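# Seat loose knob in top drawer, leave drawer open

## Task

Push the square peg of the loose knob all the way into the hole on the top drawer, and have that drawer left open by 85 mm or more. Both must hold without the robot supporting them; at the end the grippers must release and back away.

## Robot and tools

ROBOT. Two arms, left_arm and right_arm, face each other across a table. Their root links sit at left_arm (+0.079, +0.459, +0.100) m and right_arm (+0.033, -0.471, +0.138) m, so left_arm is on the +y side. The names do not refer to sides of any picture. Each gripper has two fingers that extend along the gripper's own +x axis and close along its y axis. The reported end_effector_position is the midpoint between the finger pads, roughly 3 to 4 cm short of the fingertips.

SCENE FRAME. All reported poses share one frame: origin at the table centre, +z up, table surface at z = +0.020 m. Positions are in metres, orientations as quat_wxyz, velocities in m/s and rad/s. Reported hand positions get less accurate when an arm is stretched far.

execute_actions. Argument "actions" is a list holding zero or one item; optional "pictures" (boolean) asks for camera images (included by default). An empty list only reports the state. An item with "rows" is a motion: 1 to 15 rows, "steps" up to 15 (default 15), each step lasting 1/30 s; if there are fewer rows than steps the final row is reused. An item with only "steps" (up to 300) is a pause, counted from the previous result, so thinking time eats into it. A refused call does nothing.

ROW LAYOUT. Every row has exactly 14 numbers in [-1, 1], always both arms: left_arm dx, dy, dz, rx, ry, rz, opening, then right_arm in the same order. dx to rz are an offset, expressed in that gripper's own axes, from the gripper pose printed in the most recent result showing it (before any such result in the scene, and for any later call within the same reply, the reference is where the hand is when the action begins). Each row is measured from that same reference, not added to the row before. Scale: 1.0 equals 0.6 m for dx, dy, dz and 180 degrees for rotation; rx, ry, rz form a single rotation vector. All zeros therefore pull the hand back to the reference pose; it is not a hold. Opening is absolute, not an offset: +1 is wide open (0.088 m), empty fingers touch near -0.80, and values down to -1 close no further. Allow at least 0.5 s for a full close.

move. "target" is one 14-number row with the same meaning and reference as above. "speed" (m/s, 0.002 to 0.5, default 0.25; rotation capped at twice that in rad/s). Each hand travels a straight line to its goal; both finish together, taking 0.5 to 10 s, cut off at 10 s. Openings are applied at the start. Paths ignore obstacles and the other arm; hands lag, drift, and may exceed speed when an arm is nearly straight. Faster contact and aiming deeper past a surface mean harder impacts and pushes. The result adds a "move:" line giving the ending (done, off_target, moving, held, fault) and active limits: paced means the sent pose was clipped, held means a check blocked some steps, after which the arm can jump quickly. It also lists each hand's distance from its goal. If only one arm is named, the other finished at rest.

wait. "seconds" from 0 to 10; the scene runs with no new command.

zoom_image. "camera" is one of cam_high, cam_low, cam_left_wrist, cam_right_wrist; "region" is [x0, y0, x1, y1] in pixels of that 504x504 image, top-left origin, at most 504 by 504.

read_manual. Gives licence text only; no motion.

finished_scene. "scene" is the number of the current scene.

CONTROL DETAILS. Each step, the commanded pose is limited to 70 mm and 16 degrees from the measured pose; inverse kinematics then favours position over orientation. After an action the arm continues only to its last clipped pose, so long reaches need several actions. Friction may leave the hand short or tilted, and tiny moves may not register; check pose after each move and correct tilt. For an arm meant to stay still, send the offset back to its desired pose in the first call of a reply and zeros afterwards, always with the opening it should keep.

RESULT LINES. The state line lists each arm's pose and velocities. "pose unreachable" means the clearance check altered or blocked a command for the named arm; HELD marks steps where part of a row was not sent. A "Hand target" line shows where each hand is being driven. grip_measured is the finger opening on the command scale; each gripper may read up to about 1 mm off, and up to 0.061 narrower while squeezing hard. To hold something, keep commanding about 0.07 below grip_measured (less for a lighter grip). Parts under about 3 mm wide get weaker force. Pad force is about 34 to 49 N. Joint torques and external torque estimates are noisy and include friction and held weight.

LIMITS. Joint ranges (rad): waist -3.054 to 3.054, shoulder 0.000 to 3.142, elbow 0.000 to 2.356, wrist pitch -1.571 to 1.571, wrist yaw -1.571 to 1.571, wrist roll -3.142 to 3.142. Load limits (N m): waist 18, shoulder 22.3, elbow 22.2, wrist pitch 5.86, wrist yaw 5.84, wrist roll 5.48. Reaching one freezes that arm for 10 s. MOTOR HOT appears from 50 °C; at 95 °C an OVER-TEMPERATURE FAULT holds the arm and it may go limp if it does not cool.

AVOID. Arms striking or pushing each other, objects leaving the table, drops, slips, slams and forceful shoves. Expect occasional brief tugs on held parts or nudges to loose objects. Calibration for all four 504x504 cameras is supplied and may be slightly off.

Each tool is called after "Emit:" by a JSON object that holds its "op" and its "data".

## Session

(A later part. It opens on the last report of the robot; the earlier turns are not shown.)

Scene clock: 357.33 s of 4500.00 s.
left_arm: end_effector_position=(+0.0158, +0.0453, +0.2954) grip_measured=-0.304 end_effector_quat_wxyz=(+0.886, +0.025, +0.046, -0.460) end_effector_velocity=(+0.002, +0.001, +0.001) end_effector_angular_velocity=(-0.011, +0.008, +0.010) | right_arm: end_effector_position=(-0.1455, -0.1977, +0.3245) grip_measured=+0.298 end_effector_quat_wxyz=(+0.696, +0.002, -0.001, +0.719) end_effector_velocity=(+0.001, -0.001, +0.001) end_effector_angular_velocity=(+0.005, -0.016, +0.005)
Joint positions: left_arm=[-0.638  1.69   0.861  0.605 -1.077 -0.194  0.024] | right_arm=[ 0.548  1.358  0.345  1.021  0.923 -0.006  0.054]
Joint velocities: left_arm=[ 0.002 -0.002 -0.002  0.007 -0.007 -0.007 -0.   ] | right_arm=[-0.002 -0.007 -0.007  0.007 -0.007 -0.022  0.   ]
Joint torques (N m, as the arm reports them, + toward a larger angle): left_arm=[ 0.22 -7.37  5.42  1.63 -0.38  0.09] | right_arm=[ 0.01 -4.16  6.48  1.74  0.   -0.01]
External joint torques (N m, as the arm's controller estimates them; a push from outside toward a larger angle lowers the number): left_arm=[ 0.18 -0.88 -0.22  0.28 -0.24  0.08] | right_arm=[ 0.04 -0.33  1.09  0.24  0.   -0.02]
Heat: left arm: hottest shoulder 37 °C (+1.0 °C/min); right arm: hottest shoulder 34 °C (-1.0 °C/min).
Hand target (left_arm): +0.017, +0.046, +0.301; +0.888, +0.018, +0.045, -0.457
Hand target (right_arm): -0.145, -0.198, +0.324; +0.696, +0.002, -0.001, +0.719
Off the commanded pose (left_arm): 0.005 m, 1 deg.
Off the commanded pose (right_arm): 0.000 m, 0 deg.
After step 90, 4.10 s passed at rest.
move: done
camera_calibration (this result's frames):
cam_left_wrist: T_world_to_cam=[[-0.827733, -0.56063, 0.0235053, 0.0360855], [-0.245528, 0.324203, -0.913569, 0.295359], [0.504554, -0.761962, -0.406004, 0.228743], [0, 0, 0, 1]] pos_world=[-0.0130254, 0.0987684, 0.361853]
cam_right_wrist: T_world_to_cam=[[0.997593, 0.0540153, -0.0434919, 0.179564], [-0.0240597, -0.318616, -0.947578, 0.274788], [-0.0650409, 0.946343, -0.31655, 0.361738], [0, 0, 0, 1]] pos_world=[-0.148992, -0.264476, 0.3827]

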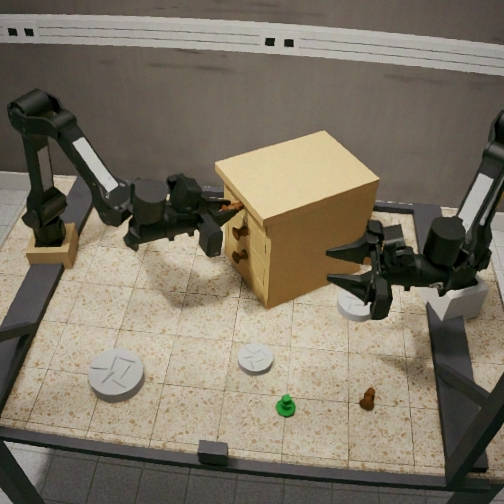

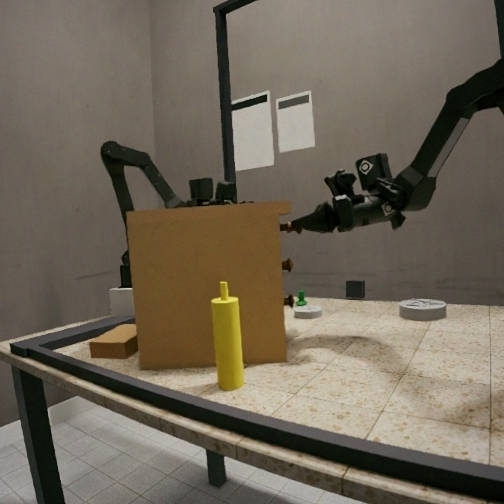

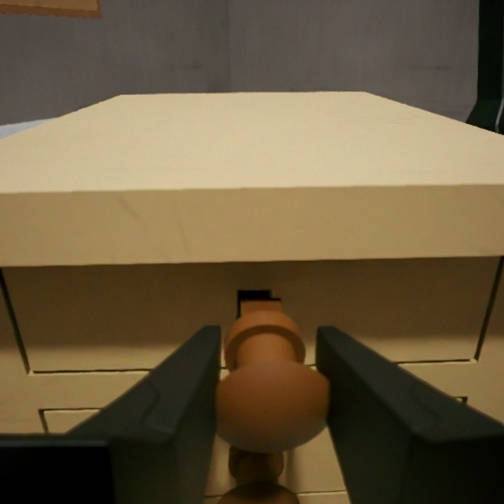

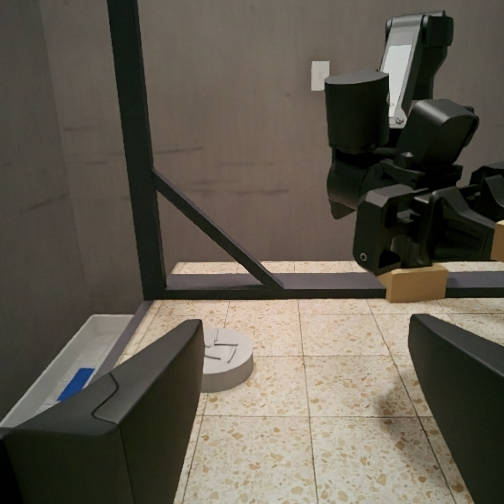

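Emit:
{"op": "move", "data": {"target": [0,0.004,-0.005,0,0,0,-0.38,0,0,0,0,0,0,0.3], "speed": 0.02}}

Emit:
{"op": "zoom_image", "data": {"camera": "cam_left_wrist", "region": [200, 200, 330, 340]}}

Scene clock: 365.40 s of 4500.00 s.
left_arm: end_effector_position=(+0.0162, +0.0461, +0.2945) grip_measured=-0.304 end_effector_quat_wxyz=(+0.886, +0.024, +0.046, -0.460) end_effector_velocity=(-0.002, +0.000, +0.003) end_effector_angular_velocity=(-0.006, +0.001, -0.010) | right_arm: end_effector_position=(-0.1455, -0.1977, +0.3245) grip_measured=+0.298 end_effector_quat_wxyz=(+0.696, +0.002, -0.001, +0.719) end_effector_velocity=(+0.000, +0.000, -0.001) end_effector_angular_velocity=(-0.004, +0.001, +0.005)
Joint positions: left_arm=[-0.638  1.69   0.854  0.616 -1.077 -0.194  0.024] | right_arm=[ 0.548  1.358  0.345  1.021  0.923 -0.006  0.054]
Joint velocities: left_arm=[-0.002 -0.007 -0.002  0.007  0.007  0.007 -0.   ] | right_arm=[-0.002 -0.002 -0.002 -0.007 -0.007  0.007  0.   ]
Joint torques (N m, as the arm reports them, + toward a larger angle): left_arm=[ 0.23 -6.62  4.28  1.62 -0.05  0.03] | right_arm=[ 0.06 -4.16  6.51  1.73  0.    0.  ]
External joint torques (N m, as the arm's controller estimates them; a push from outside toward a larger angle lowers the number): left_arm=[ 0.24 -0.14 -1.37  0.26  0.08  0.02] | right_arm=[ 0.07 -0.36  1.12  0.23  0.   -0.01]
Heat: left arm: hottest shoulder 37 °C (+0.0 °C/min); right arm: hottest shoulder 34 °C (+0.0 °C/min).
Hand target (left_arm): +0.018, +0.047, +0.292; +0.886, +0.025, +0.046, -0.460
Hand target (right_arm): -0.145, -0.198, +0.324; +0.696, +0.002, -0.001, +0.719
Off the commanded pose (left_arm): 0.003 m, 0 deg.
Off the commanded pose (right_arm): 0.000 m, 0 deg.
After step 90, 4.37 s passed at rest.
move: done
camera_calibration (this result's frames):
cam_left_wrist: T_world_to_cam=[[-0.827719, -0.560518, 0.0264703, 0.0359734], [-0.246823, 0.321311, -0.914242, 0.29472], [0.503943, -0.763269, -0.404304, 0.22832], [0, 0, 0, 1]] pos_world=[-0.0125404, 0.0997362, 0.360804]
cam_right_wrist: T_world_to_cam=[[0.997593, 0.0540153, -0.0434919, 0.179564], [-0.0240597, -0.318616, -0.947578, 0.274788], [-0.0650409, 0.946343, -0.31655, 0.361738], [0, 0, 0, 1]] pos_world=[-0.148992, -0.264476, 0.3827]

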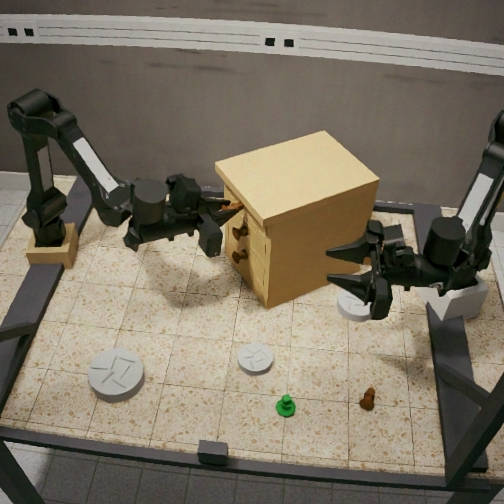

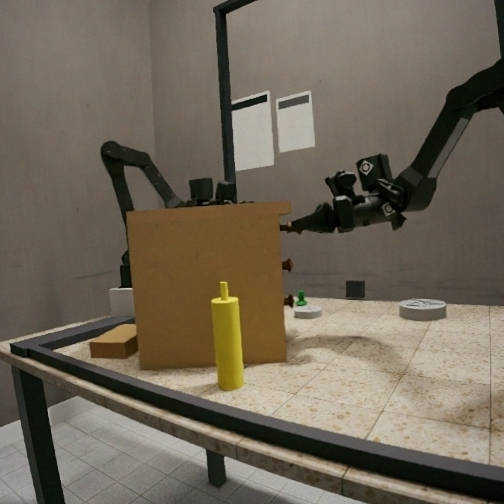

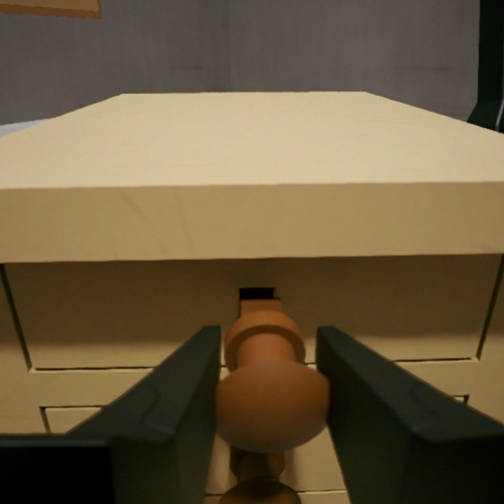

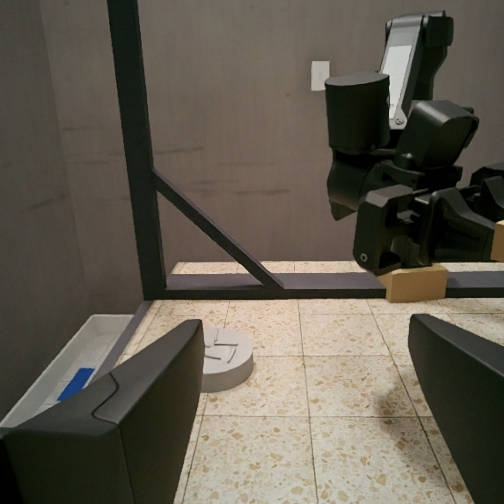

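Region (200, 200, 330, 340) of cam_left_wrist's 504x504 image, scaled by 3.600, with more detail than that image has; it fills the left 468 columns of this view, and the rest is white.

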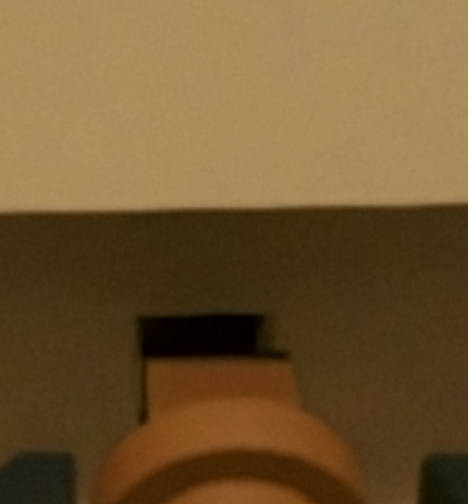

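Emit:
{"op": "move", "data": {"target": [0,0.006,-0.012,0,0,0,-0.38,0,0,0,0,0,0,0.3], "speed": 0.02}}

Emit:
{"op": "zoom_image", "data": {"camera": "cam_left_wrist", "region": [200, 200, 330, 340]}}

Emit:
{"op": "zoom_image", "data": {"camera": "cam_low", "region": [260, 190, 360, 280]}}

Scene clock: 370.77 s of 4500.00 s.
left_arm: end_effector_position=(+0.0173, +0.0483, +0.2917) grip_measured=-0.304 end_effector_quat_wxyz=(+0.886, +0.019, +0.046, -0.460) end_effector_velocity=(+0.004, +0.002, +0.000) end_effector_angular_velocity=(-0.017, +0.007, +0.025) | right_arm: end_effector_position=(-0.1455, -0.1977, +0.3245) grip_measured=+0.298 end_effector_quat_wxyz=(+0.696, +0.002, -0.001, +0.719) end_effector_velocity=(-0.001, -0.001, -0.004) end_effector_angular_velocity=(-0.012, -0.025, +0.010)
Joint positions: left_arm=[-0.638  1.69   0.835  0.645 -1.077 -0.194  0.024] | right_arm=[ 0.548  1.358  0.345  1.021  0.923 -0.006  0.054]
Joint velocities: left_arm=[ 0.002  0.002 -0.007  0.022 -0.022 -0.007  0.   ] | right_arm=[ 0.002 -0.002 -0.002 -0.022 -0.007 -0.007  0.   ]
Joint torques (N m, as the arm reports them, + toward a larger angle): left_arm=[ 0.18 -5.93  4.23  1.64 -0.07  0.04] | right_arm=[ 0.05 -4.15  6.54  1.74 -0.01 -0.01]
External joint torques (N m, as the arm's controller estimates them; a push from outside toward a larger angle lowers the number): left_arm=[ 0.13  0.44 -1.3   0.3   0.05  0.03] | right_arm=[ 0.04 -0.34  1.12  0.24  0.   -0.02]
Heat: left arm: hottest shoulder 37 °C (+0.0 °C/min); right arm: hottest elbow 34 °C (+0.0 °C/min).
Hand target (left_arm): +0.019, +0.049, +0.287; +0.886, +0.024, +0.046, -0.460
Hand target (right_arm): -0.145, -0.198, +0.324; +0.696, +0.002, -0.001, +0.719
Off the commanded pose (left_arm): 0.005 m, 1 deg.
Off the commanded pose (right_arm): 0.000 m, 0 deg.
After step 90, 1.67 s passed at rest.
move: done
camera_calibration (this result's frames):
cam_left_wrist: T_world_to_cam=[[-0.827592, -0.560269, 0.0344947, 0.0359007], [-0.250648, 0.313857, -0.915789, 0.292608], [0.502262, -0.766545, -0.400176, 0.227305], [0, 0, 0, 1]] pos_world=[-0.0111137, 0.102516, 0.357691]
cam_right_wrist: T_world_to_cam=[[0.997593, 0.0540153, -0.0434919, 0.179564], [-0.0240597, -0.318616, -0.947578, 0.274788], [-0.0650409, 0.946343, -0.31655, 0.361738], [0, 0, 0, 1]] pos_world=[-0.148992, -0.264476, 0.3827]

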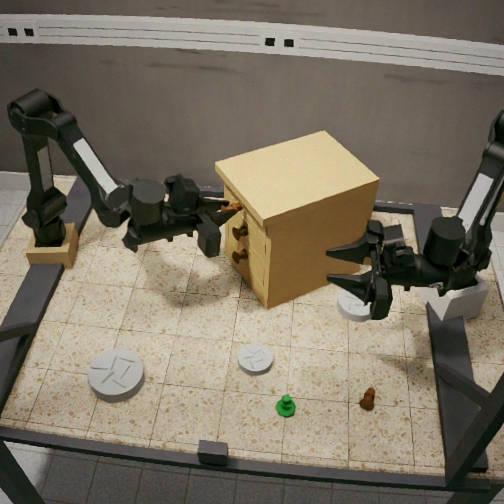

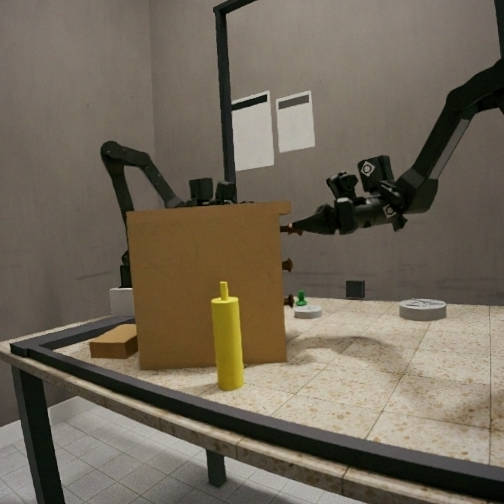

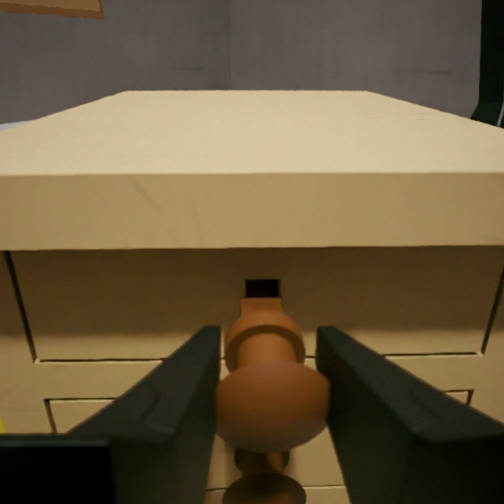

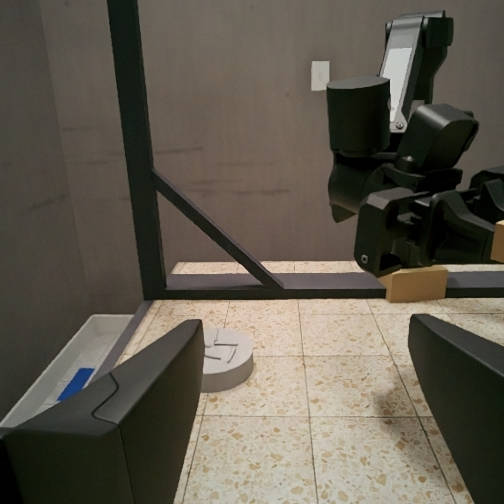

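Region (200, 200, 330, 340) of cam_left_wrist's 504x504 image, scaled by 3.600, with more detail than that image has; it fills the left 468 columns of this view, and the rest is white.

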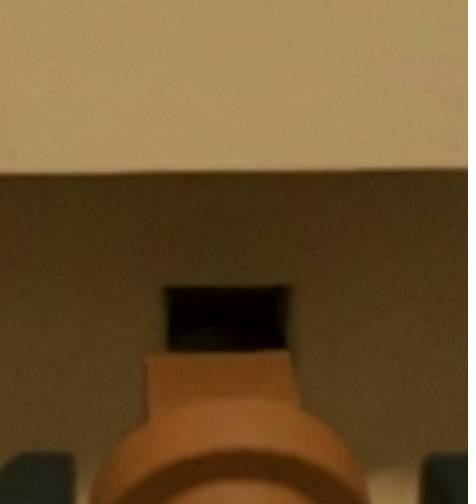

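Region (260, 190, 360, 280) of cam_low's 504x504 image, scaled by 5.040, with more detail than that image has; it fills the top 454 rows of this view, and the rest is white.

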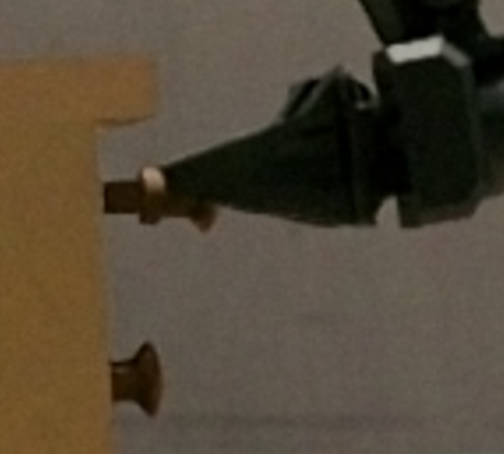

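Emit:
{"op": "move", "data": {"target": [0.016,-0.003,-0.002,0,0,0,-0.38,0,0,0,0,0,0,0.3], "speed": 0.02}}

Emit:
{"op": "zoom_image", "data": {"camera": "cam_left_wrist", "region": [200, 200, 330, 340]}}

Emit:
{"op": "zoom_image", "data": {"camera": "cam_low", "region": [260, 190, 360, 280]}}

Scene clock: 377.07 s of 4500.00 s.
left_arm: end_effector_position=(+0.0216, +0.0437, +0.2885) grip_measured=-0.304 end_effector_quat_wxyz=(+0.887, +0.021, +0.046, -0.460) end_effector_velocity=(-0.000, -0.002, +0.002) end_effector_angular_velocity=(-0.006, +0.008, -0.004) | right_arm: end_effector_position=(-0.1455, -0.1977, +0.3245) grip_measured=+0.298 end_effector_quat_wxyz=(+0.696, +0.002, -0.001, +0.719) end_effector_velocity=(-0.003, -0.001, -0.004) end_effector_angular_velocity=(-0.013, -0.011, +0.024)
Joint positions: left_arm=[-0.62   1.705  0.839  0.657 -1.061 -0.187  0.024] | right_arm=[ 0.548  1.358  0.345  1.021  0.923 -0.006  0.054]
Joint velocities: left_arm=[ 0.002 -0.002  0.007 -0.007  0.007 -0.007  0.   ] | right_arm=[ 0.002 -0.002 -0.002 -0.022 -0.022  0.007 -0.   ]
Joint torques (N m, as the arm reports them, + toward a larger angle): left_arm=[ 0.51 -5.31  6.59  1.64  0.02  0.16] | right_arm=[ 0.   -4.14  6.48  1.72  0.   -0.01]
External joint torques (N m, as the arm's controller estimates them; a push from outside toward a larger angle lowers the number): left_arm=[0.51 1.15 1.1  0.3  0.14 0.15] | right_arm=[-0.03 -0.38  1.12  0.24  0.01 -0.02]
Heat: left arm: hottest shoulder 37 °C (+0.0 °C/min); right arm: hottest elbow 34 °C (+0.0 °C/min).
Hand target (left_arm): +0.021, +0.040, +0.290; +0.886, +0.019, +0.046, -0.460
Hand target (right_arm): -0.145, -0.198, +0.324; +0.696, +0.002, -0.001, +0.719
Off the commanded pose (left_arm): 0.004 m, 0 deg.
Off the commanded pose (right_arm): 0.000 m, 0 deg.
After step 90, 2.53 s passed at rest.
move: done
camera_calibration (this result's frames):
cam_left_wrist: T_world_to_cam=[[-0.826986, -0.561404, 0.0303275, 0.0382118], [-0.249169, 0.317619, -0.914895, 0.291782], [0.503993, -0.764162, -0.402551, 0.220887], [0, 0, 0, 1]] pos_world=[-0.00702194, 0.0975702, 0.35471]
cam_right_wrist: T_world_to_cam=[[0.997593, 0.0540153, -0.0434919, 0.179564], [-0.0240597, -0.318616, -0.947578, 0.274788], [-0.0650409, 0.946343, -0.31655, 0.361738], [0, 0, 0, 1]] pos_world=[-0.148992, -0.264476, 0.3827]

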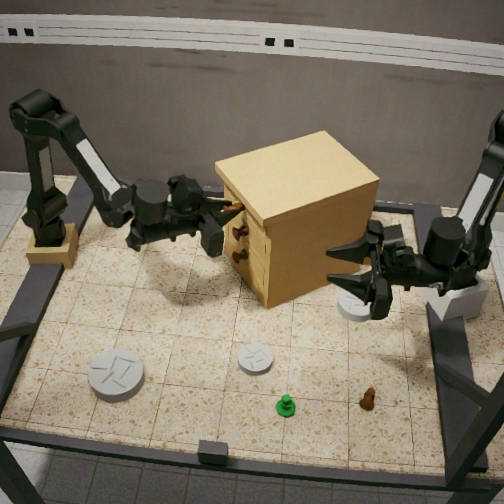

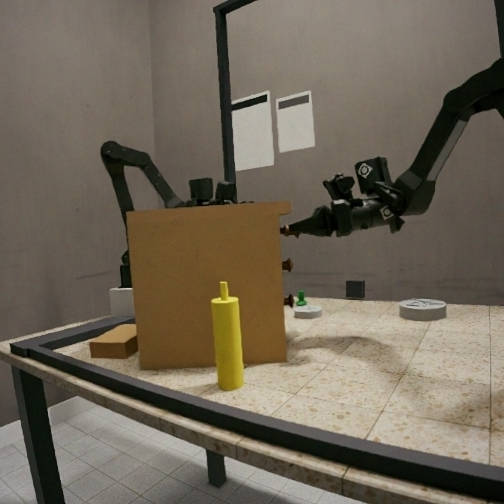

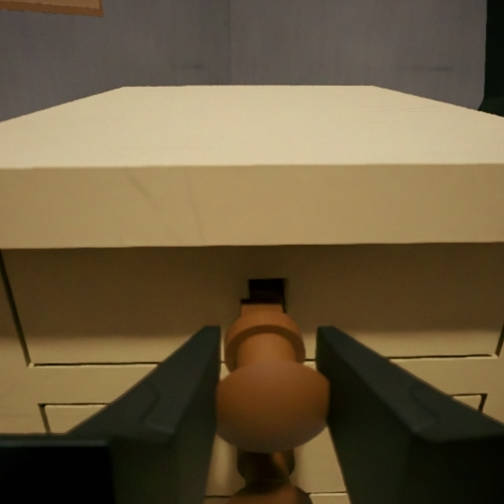

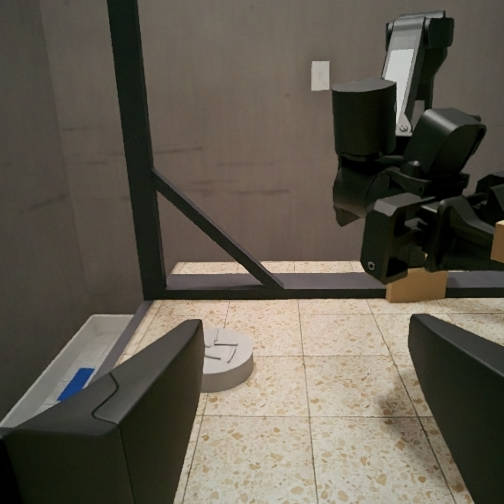

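Region (200, 200, 330, 340) of cam_left_wrist's 504x504 image, scaled by 3.600, with more detail than that image has; it fills the left 468 columns of this view, and the rest is white.

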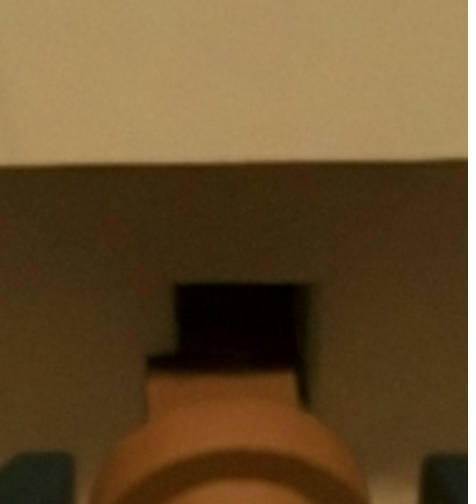

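Region (260, 190, 360, 280) of cam_low's 504x504 image, scaled by 5.040, with more detail than that image has; it fills the top 454 rows of this view, and the rest is white.

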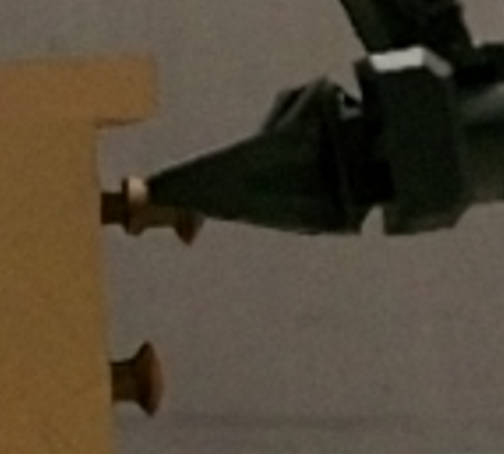

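Emit:
{"op": "move", "data": {"target": [0,-0.006,0.009,0,0,0,-0.38,0,0,0,0,0,0,0.3], "speed": 0.02}}

Emit:
{"op": "zoom_image", "data": {"camera": "cam_left_wrist", "region": [200, 200, 330, 340]}}

Emit:
{"op": "zoom_image", "data": {"camera": "cam_low", "region": [260, 190, 360, 280]}}

Scene clock: 383.63 s of 4500.00 s.
left_arm: end_effector_position=(+0.0212, +0.0427, +0.2881) grip_measured=-0.304 end_effector_quat_wxyz=(+0.886, +0.029, +0.046, -0.460) end_effector_velocity=(+0.002, +0.003, -0.003) end_effector_angular_velocity=(+0.022, -0.012, +0.020) | right_arm: end_effector_position=(-0.1455, -0.1977, +0.3245) grip_measured=+0.298 end_effector_quat_wxyz=(+0.696, +0.002, -0.001, +0.719) end_effector_velocity=(-0.002, -0.000, -0.001) end_effector_angular_velocity=(-0.004, -0.013, +0.020)
Joint positions: left_arm=[-0.62   1.706  0.849  0.633 -1.06  -0.187  0.024] | right_arm=[ 0.548  1.358  0.345  1.021  0.923 -0.006  0.054]
Joint velocities: left_arm=[-0.002 -0.002  0.002 -0.037 -0.022 -0.007 -0.   ] | right_arm=[-0.002 -0.002 -0.002 -0.007 -0.022 -0.007 -0.   ]
Joint torques (N m, as the arm reports them, + toward a larger angle): left_arm=[-0.28 -6.95  6.26  1.22 -0.31 -0.08] | right_arm=[-0.01 -4.15  6.48  1.72  0.    0.  ]
External joint torques (N m, as the arm's controller estimates them; a push from outside toward a larger angle lowers the number): left_arm=[-0.28 -0.46  0.74 -0.12 -0.17 -0.09] | right_arm=[-0.04 -0.36  1.07  0.23  0.02 -0.01]
Heat: left arm: hottest shoulder 36 °C (-1.0 °C/min); right arm: hottest elbow 34 °C (+0.0 °C/min).
Hand target (left_arm): +0.019, +0.041, +0.294; +0.887, +0.022, +0.046, -0.460
Hand target (right_arm): -0.145, -0.198, +0.324; +0.696, +0.002, -0.001, +0.719
Off the commanded pose (left_arm): 0.006 m, 1 deg.
Off the commanded pose (right_arm): 0.000 m, 0 deg.
After step 90, 2.87 s passed at rest.
move: done
camera_calibration (this result's frames):
cam_left_wrist: T_world_to_cam=[[-0.827378, -0.561405, 0.0164484, 0.0413574], [-0.242597, 0.330811, -0.911982, 0.290089], [0.50655, -0.758544, -0.409901, 0.221978], [0, 0, 0, 1]] pos_world=[-0.00785024, 0.0956341, 0.354865]
cam_right_wrist: T_world_to_cam=[[0.997593, 0.0540153, -0.0434919, 0.179564], [-0.0240597, -0.318616, -0.947578, 0.274788], [-0.0650409, 0.946343, -0.31655, 0.361738], [0, 0, 0, 1]] pos_world=[-0.148992, -0.264476, 0.3827]

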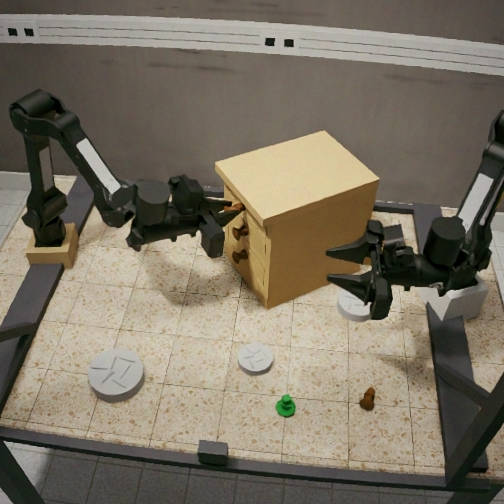

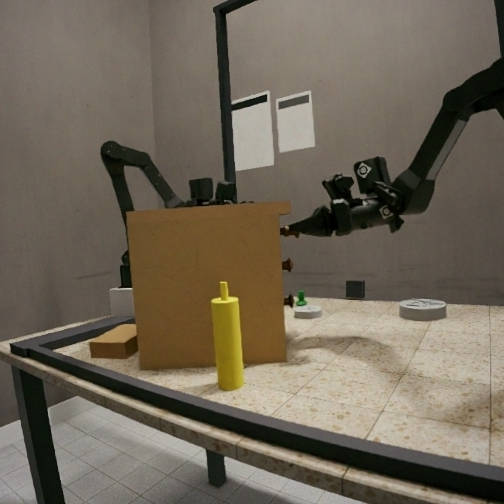

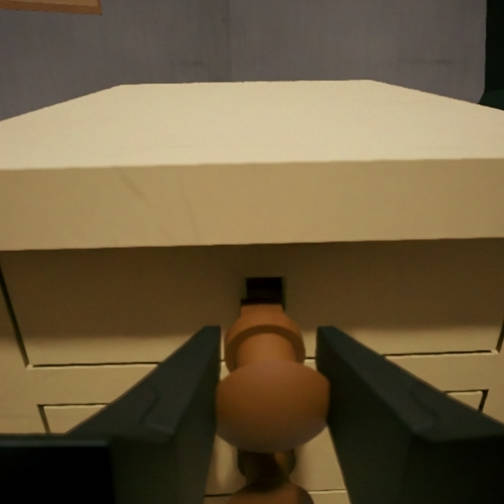

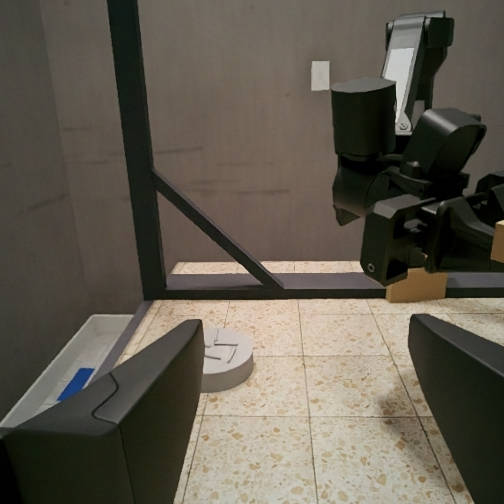

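Region (200, 200, 330, 340) of cam_left_wrist's 504x504 image, scaled by 3.600, with more detail than that image has; it fills the left 468 columns of this view, and the rest is white.

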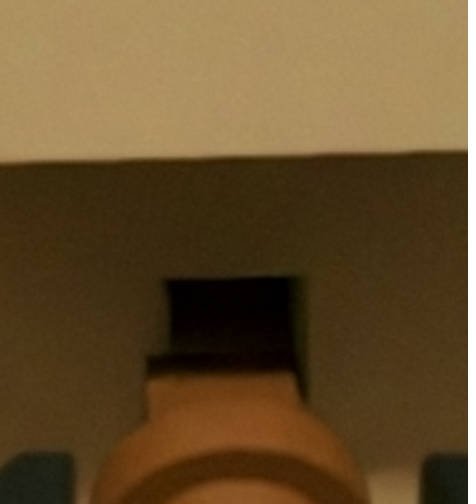

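Region (260, 190, 360, 280) of cam_low's 504x504 image, scaled by 5.040, with more detail than that image has; it fills the top 454 rows of this view, and the rest is white.

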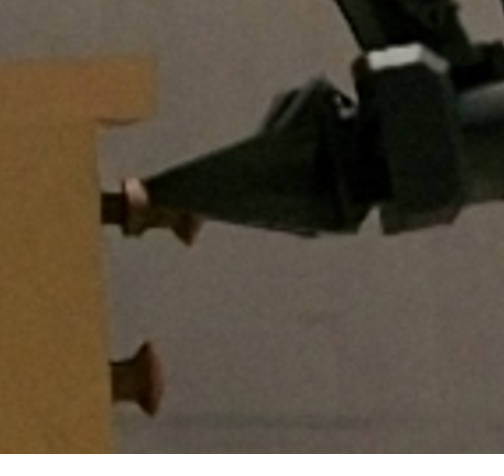

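Emit:
{"op": "execute_actions", "data": {"actions": [{"rows":[[0,-0.012,0.022,-0.0045,-0.0024,0,-0.38,0,0,0,0,0,0,0.3],[0,-0.012,0.022,-0.0045,-0.0024,0,-0.38,0,0,0,0,0,0,0.3],[0,-0.012,0.022,-0.0045,-0.0024,0,-0.38,0,0,0,0,0,0,0.3],[0,0.006,-0.010,-0.0045,-0.0024,0,-0.38,0,0,0,0,0,0,0.3],[0,0.006,-0.010,-0.0045,-0.0024,0,-0.38,0,0,0,0,0,0,0.3],[0,0.006,-0.010,-0.0045,-0.0024,0,-0.38,0,0,0,0,0,0,0.3],[0,-0.008,0.016,-0.0045,-0.0024,0,-0.38,0,0,0,0,0,0,0.3],[0,-0.008,0.016,-0.0045,-0.0024,0,-0.38,0,0,0,0,0,0,0.3],[0,-0.008,0.016,-0.0045,-0.0024,0,-0.38,0,0,0,0,0,0,0.3],[0,0.001,-0.002,-0.0045,-0.0024,0,-0.38,0,0,0,0,0,0,0.3],[0,0.001,-0.002,-0.0045,-0.0024,0,-0.38,0,0,0,0,0,0,0.3],[0,-0.005,0.010,-0.0045,-0.0024,0,-0.38,0,0,0,0,0,0,0.3],[0,-0.005,0.010,-0.0045,-0.0024,0,-0.38,0,0,0,0,0,0,0.3],[0,-0.0025,0.005,-0.0045,-0.0024,0,-0.38,0,0,0,0,0,0,0.3]],"steps":15}]}}

Emit:
{"op": "move", "data": {"target": [0,0,0,0,0,0,-0.38,0,0,0,0,0,0,0.3]}}

Emit:
{"op": "zoom_image", "data": {"camera": "cam_left_wrist", "region": [200, 200, 330, 340]}}

Emit:
{"op": "zoom_image", "data": {"camera": "cam_low", "region": [260, 190, 360, 280]}}

Scene clock: 409.43 s of 4500.00 s.
left_arm: end_effector_position=(+0.0201, +0.0417, +0.2912) grip_measured=-0.304 end_effector_quat_wxyz=(+0.886, +0.023, +0.046, -0.460) end_effector_velocity=(+0.002, +0.003, -0.002) end_effector_angular_velocity=(+0.013, -0.008, +0.020) | right_arm: end_effector_position=(-0.1455, -0.1977, +0.3245) grip_measured=+0.298 end_effector_quat_wxyz=(+0.696, +0.002, -0.001, +0.719) end_effector_velocity=(+0.002, +0.000, +0.002) end_effector_angular_velocity=(+0.010, +0.007, -0.000)
Joint positions: left_arm=[-0.621  1.706  0.856  0.638 -1.061 -0.188  0.024] | right_arm=[ 0.548  1.358  0.345  1.021  0.923 -0.006  0.054]
Joint velocities: left_arm=[-0.002 -0.002 -0.002 -0.022 -0.022 -0.007 -0.   ] | right_arm=[-0.007 -0.002 -0.007  0.022 -0.007 -0.007 -0.   ]
Joint torques (N m, as the arm reports them, + toward a larger angle): left_arm=[-0.15 -6.54  5.13  1.43 -0.24 -0.01] | right_arm=[ 0.01 -4.16  6.53  1.71  0.   -0.01]
External joint torques (N m, as the arm's controller estimates them; a push from outside toward a larger angle lowers the number): left_arm=[-0.16 -0.02 -0.4   0.04 -0.11 -0.02] | right_arm=[ 0.02 -0.34  1.13  0.21  0.01 -0.02]
Heat: left arm: hottest shoulder 37 °C (+0.0 °C/min); right arm: hottest wrist pitch 35 °C (+1.0 °C/min).
Hand target (left_arm): +0.020, +0.042, +0.291; +0.887, +0.021, +0.046, -0.459
Hand target (right_arm): -0.145, -0.198, +0.324; +0.696, +0.002, -0.001, +0.719
Off the commanded pose (left_arm): 0.000 m, 0 deg.
Off the commanded pose (right_arm): 0.000 m, 0 deg.
Steps of this call (steps 1 to 90: nothing new was sent; then 22.30 s passed at rest; steps 91 to 105: all 15 steps of this action). Readings (end_effector_position):
91: left_arm (+0.0209, +0.0423, +0.2886) | right_arm (-0.1455, -0.1977, +0.3245)
92: left_arm (+0.0205, +0.0417, +0.2895) | right_arm (-0.1455, -0.1977, +0.3245)
94: left_arm (+0.0197, +0.0408, +0.2918) | right_arm (-0.1455, -0.1977, +0.3245)
98: left_arm (+0.0202, +0.0418, +0.2907) | right_arm (-0.1455, -0.1977, +0.3245)
105: the state above
camera_calibration (this result's frames):
cam_left_wrist: T_world_to_cam=[[-0.827347, -0.560969, 0.028492, 0.0362932], [-0.248503, 0.320072, -0.914221, 0.294193], [0.50373, -0.763458, -0.404213, 0.221614], [0, 0, 0, 1]] pos_world=[-0.00849889, 0.0953898, 0.357502]
cam_right_wrist: T_world_to_cam=[[0.997593, 0.0540153, -0.0434919, 0.179564], [-0.0240597, -0.318616, -0.947578, 0.274788], [-0.0650409, 0.946343, -0.31655, 0.361738], [0, 0, 0, 1]] pos_world=[-0.148992, -0.264476, 0.3827]

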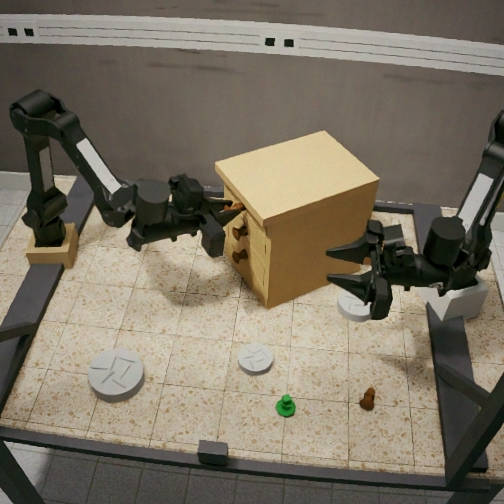

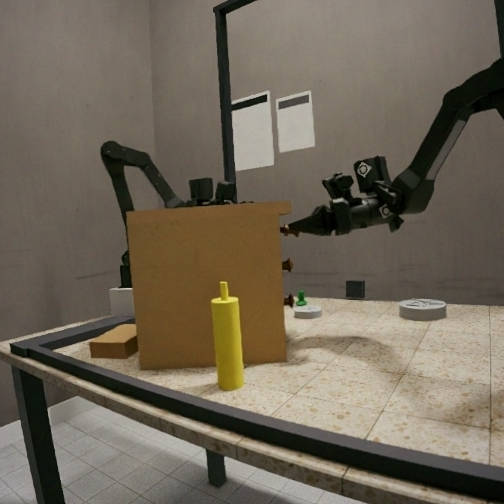

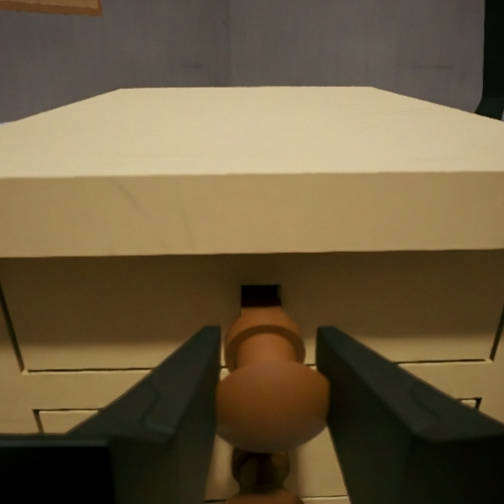

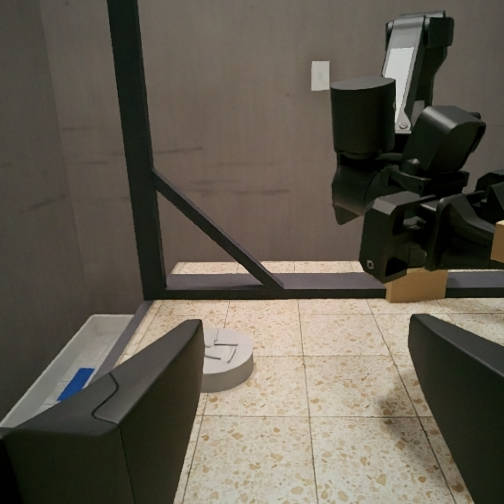

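Scene clock: 410.17 s of 4500.00 s.
left_arm: end_effector_position=(+0.0201, +0.0417, +0.2912) grip_measured=-0.304 end_effector_quat_wxyz=(+0.886, +0.023, +0.046, -0.460) end_effector_velocity=(+0.000, +0.002, -0.001) end_effector_angular_velocity=(+0.002, +0.001, +0.005) | right_arm: end_effector_position=(-0.1455, -0.1977, +0.3245) grip_measured=+0.298 end_effector_quat_wxyz=(+0.696, +0.002, -0.001, +0.719) end_effector_velocity=(+0.000, +0.000, -0.001) end_effector_angular_velocity=(-0.003, -0.028, +0.005)
Joint positions: left_arm=[-0.621  1.706  0.856  0.638 -1.061 -0.188  0.024] | right_arm=[ 0.548  1.358  0.345  1.021  0.923 -0.006  0.054]
Joint velocities: left_arm=[-0.002 -0.002 -0.002 -0.007 -0.007 -0.007 -0.   ] | right_arm=[-0.002 -0.002 -0.002 -0.007 -0.007 -0.022 -0.   ]
Joint torques (N m, as the arm reports them, + toward a larger angle): left_arm=[-0.06 -6.7   5.22  1.33 -0.13  0.01] | right_arm=[ 0.02 -4.16  6.51  1.73  0.    0.  ]
External joint torques (N m, as the arm's controller estimates them; a push from outside toward a larger angle lowers the number): left_arm=[-0.06 -0.17 -0.33 -0.02  0.    0.  ] | right_arm=[ 0.   -0.37  1.1   0.24  0.   -0.01]
Heat: left arm: hottest shoulder 37 °C (+0.0 °C/min); right arm: hottest wrist pitch 35 °C (+1.0 °C/min).
Hand target (left_arm): +0.020, +0.042, +0.291; +0.886, +0.023, +0.046, -0.460
Hand target (right_arm): -0.145, -0.198, +0.324; +0.696, +0.002, -0.001, +0.719
Off the commanded pose (left_arm): 0.000 m, 0 deg.
Off the commanded pose (right_arm): 0.000 m, 0 deg.
move: done
camera_calibration (this result's frames):
cam_left_wrist: T_world_to_cam=[[-0.827347, -0.560969, 0.028492, 0.0362932], [-0.248503, 0.320072, -0.914221, 0.294193], [0.50373, -0.763458, -0.404213, 0.221614], [0, 0, 0, 1]] pos_world=[-0.00849889, 0.0953898, 0.357502]
cam_right_wrist: T_world_to_cam=[[0.997593, 0.0540153, -0.0434919, 0.179564], [-0.0240597, -0.318616, -0.947578, 0.274788], [-0.0650409, 0.946343, -0.31655, 0.361738], [0, 0, 0, 1]] pos_world=[-0.148992, -0.264476, 0.3827]

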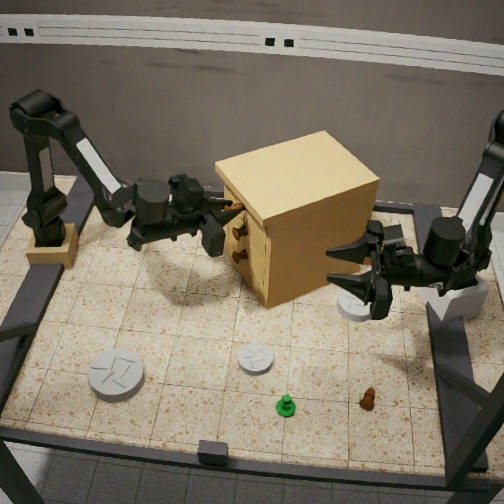

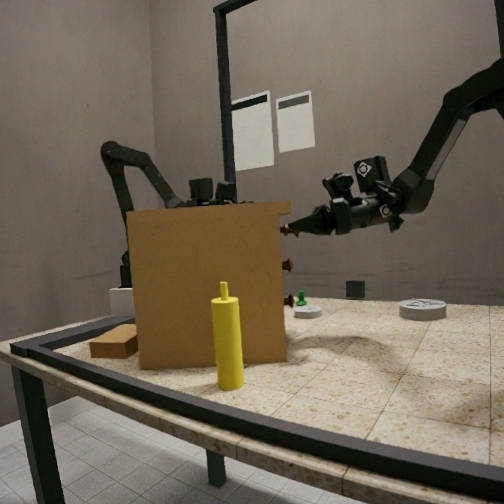

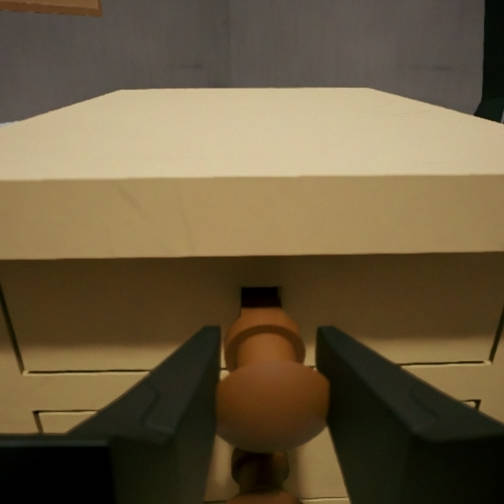

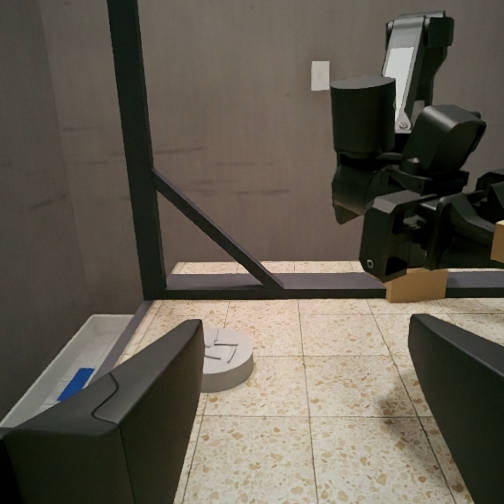

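Region (200, 200, 330, 340) of cam_left_wrist's 504x504 image, scaled by 3.600, with more detail than that image has; it fills the left 468 columns of this view, and the rest is white.

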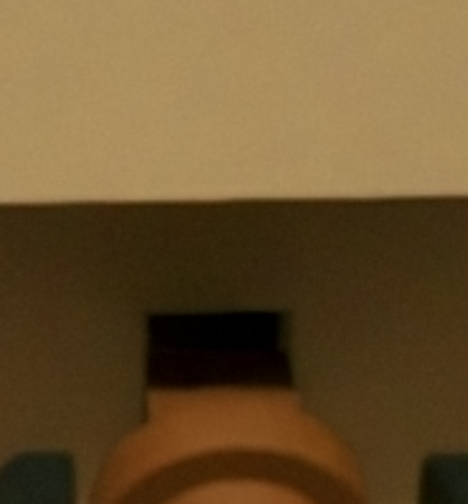

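Region (260, 190, 360, 280) of cam_low's 504x504 image, scaled by 5.040, with more detail than that image has; it fills the top 454 rows of this view, and the rest is white.

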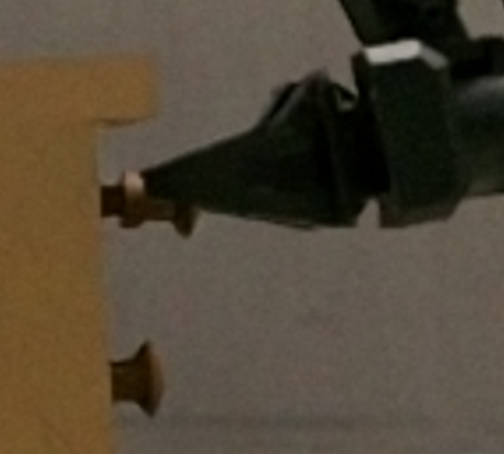

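Emit:
{"op": "execute_actions", "data": {"actions": []}}

Scene clock: 425.07 s of 4500.00 s.
left_arm: end_effector_position=(+0.0201, +0.0417, +0.2912) grip_measured=-0.304 end_effector_quat_wxyz=(+0.886, +0.023, +0.046, -0.460) end_effector_velocity=(+0.002, +0.003, -0.000) end_effector_angular_velocity=(+0.000, -0.001, +0.020) | right_arm: end_effector_position=(-0.1455, -0.1977, +0.3245) grip_measured=+0.298 end_effector_quat_wxyz=(+0.696, +0.002, -0.001, +0.719) end_effector_velocity=(-0.001, +0.001, -0.004) end_effector_angular_velocity=(-0.012, -0.025, +0.015)
Joint positions: left_arm=[-0.621  1.706  0.856  0.638 -1.061 -0.188  0.024] | right_arm=[ 0.548  1.358  0.345  1.021  0.923 -0.006  0.054]
Joint velocities: left_arm=[-0.002 -0.002 -0.002 -0.007 -0.022 -0.007 -0.   ] | right_arm=[-0.007 -0.002 -0.002 -0.022 -0.022 -0.007 -0.   ]
Joint torques (N m, as the arm reports them, + toward a larger angle): left_arm=[-0.02 -6.74  5.08  1.35 -0.2   0.  ] | right_arm=[ 0.01 -4.14  6.54  1.73  0.   -0.01]
External joint torques (N m, as the arm's controller estimates them; a push from outside toward a larger angle lowers the number): left_arm=[-0.03 -0.2  -0.47  0.   -0.07 -0.01] | right_arm=[ 0.03 -0.36  1.16  0.25  0.   -0.02]
Heat: left arm: hottest shoulder 37 °C (+0.0 °C/min); right arm: hottest wrist pitch 35 °C (+1.0 °C/min).
Hand target (left_arm): +0.020, +0.042, +0.291; +0.886, +0.023, +0.046, -0.460
Hand target (right_arm): -0.145, -0.198, +0.324; +0.696, +0.002, -0.001, +0.719
Off the commanded pose (left_arm): 0.000 m, 0 deg.
Off the commanded pose (right_arm): 0.000 m, 0 deg.
Steps of this call (steps 1 to 90: nothing new was sent; then 11.90 s passed at rest). Readings (end_effector_position):
1: left_arm (+0.0201, +0.0417, +0.2912) | right_arm (-0.1455, -0.1977, +0.3245)
2: left_arm (+0.0201, +0.0417, +0.2912) | right_arm (-0.1455, -0.1977, +0.3245)
4: left_arm (+0.0201, +0.0417, +0.2912) | right_arm (-0.1455, -0.1977, +0.3245)
8: left_arm (+0.0201, +0.0417, +0.2912) | right_arm (-0.1455, -0.1977, +0.3245)
90: the state above
camera_calibration (this result's frames):
cam_left_wrist: T_world_to_cam=[[-0.827347, -0.560969, 0.028492, 0.0362932], [-0.248503, 0.320072, -0.914221, 0.294193], [0.50373, -0.763458, -0.404213, 0.221614], [0, 0, 0, 1]] pos_world=[-0.00849889, 0.0953898, 0.357502]
cam_right_wrist: T_world_to_cam=[[0.997593, 0.0540153, -0.0434919, 0.179564], [-0.0240597, -0.318616, -0.947578, 0.274788], [-0.0650409, 0.946343, -0.31655, 0.361738], [0, 0, 0, 1]] pos_world=[-0.148992, -0.264476, 0.3827]

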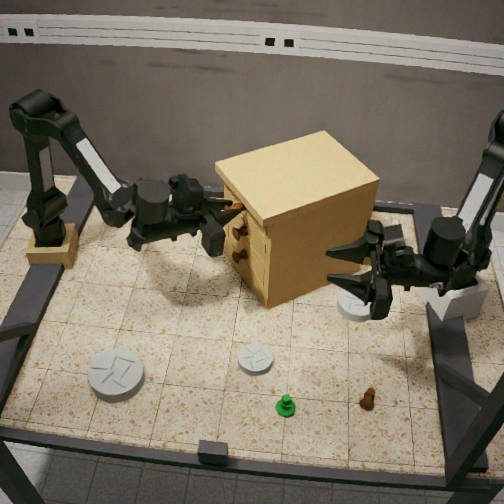

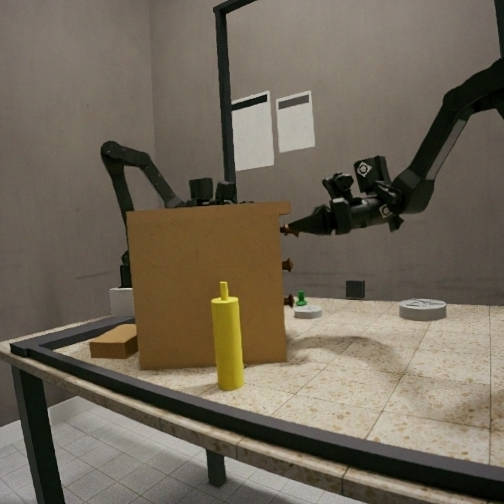

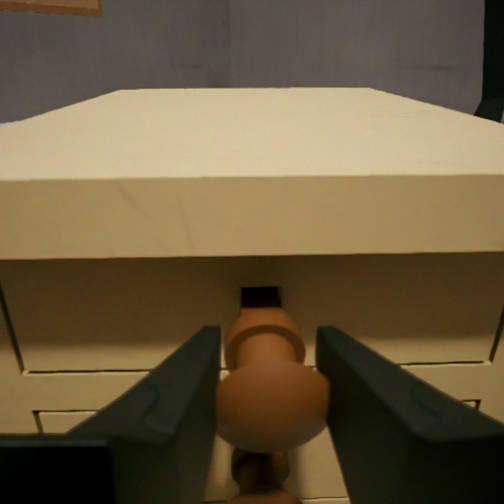

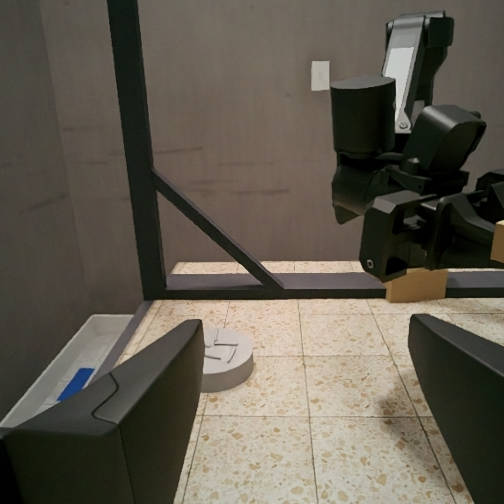

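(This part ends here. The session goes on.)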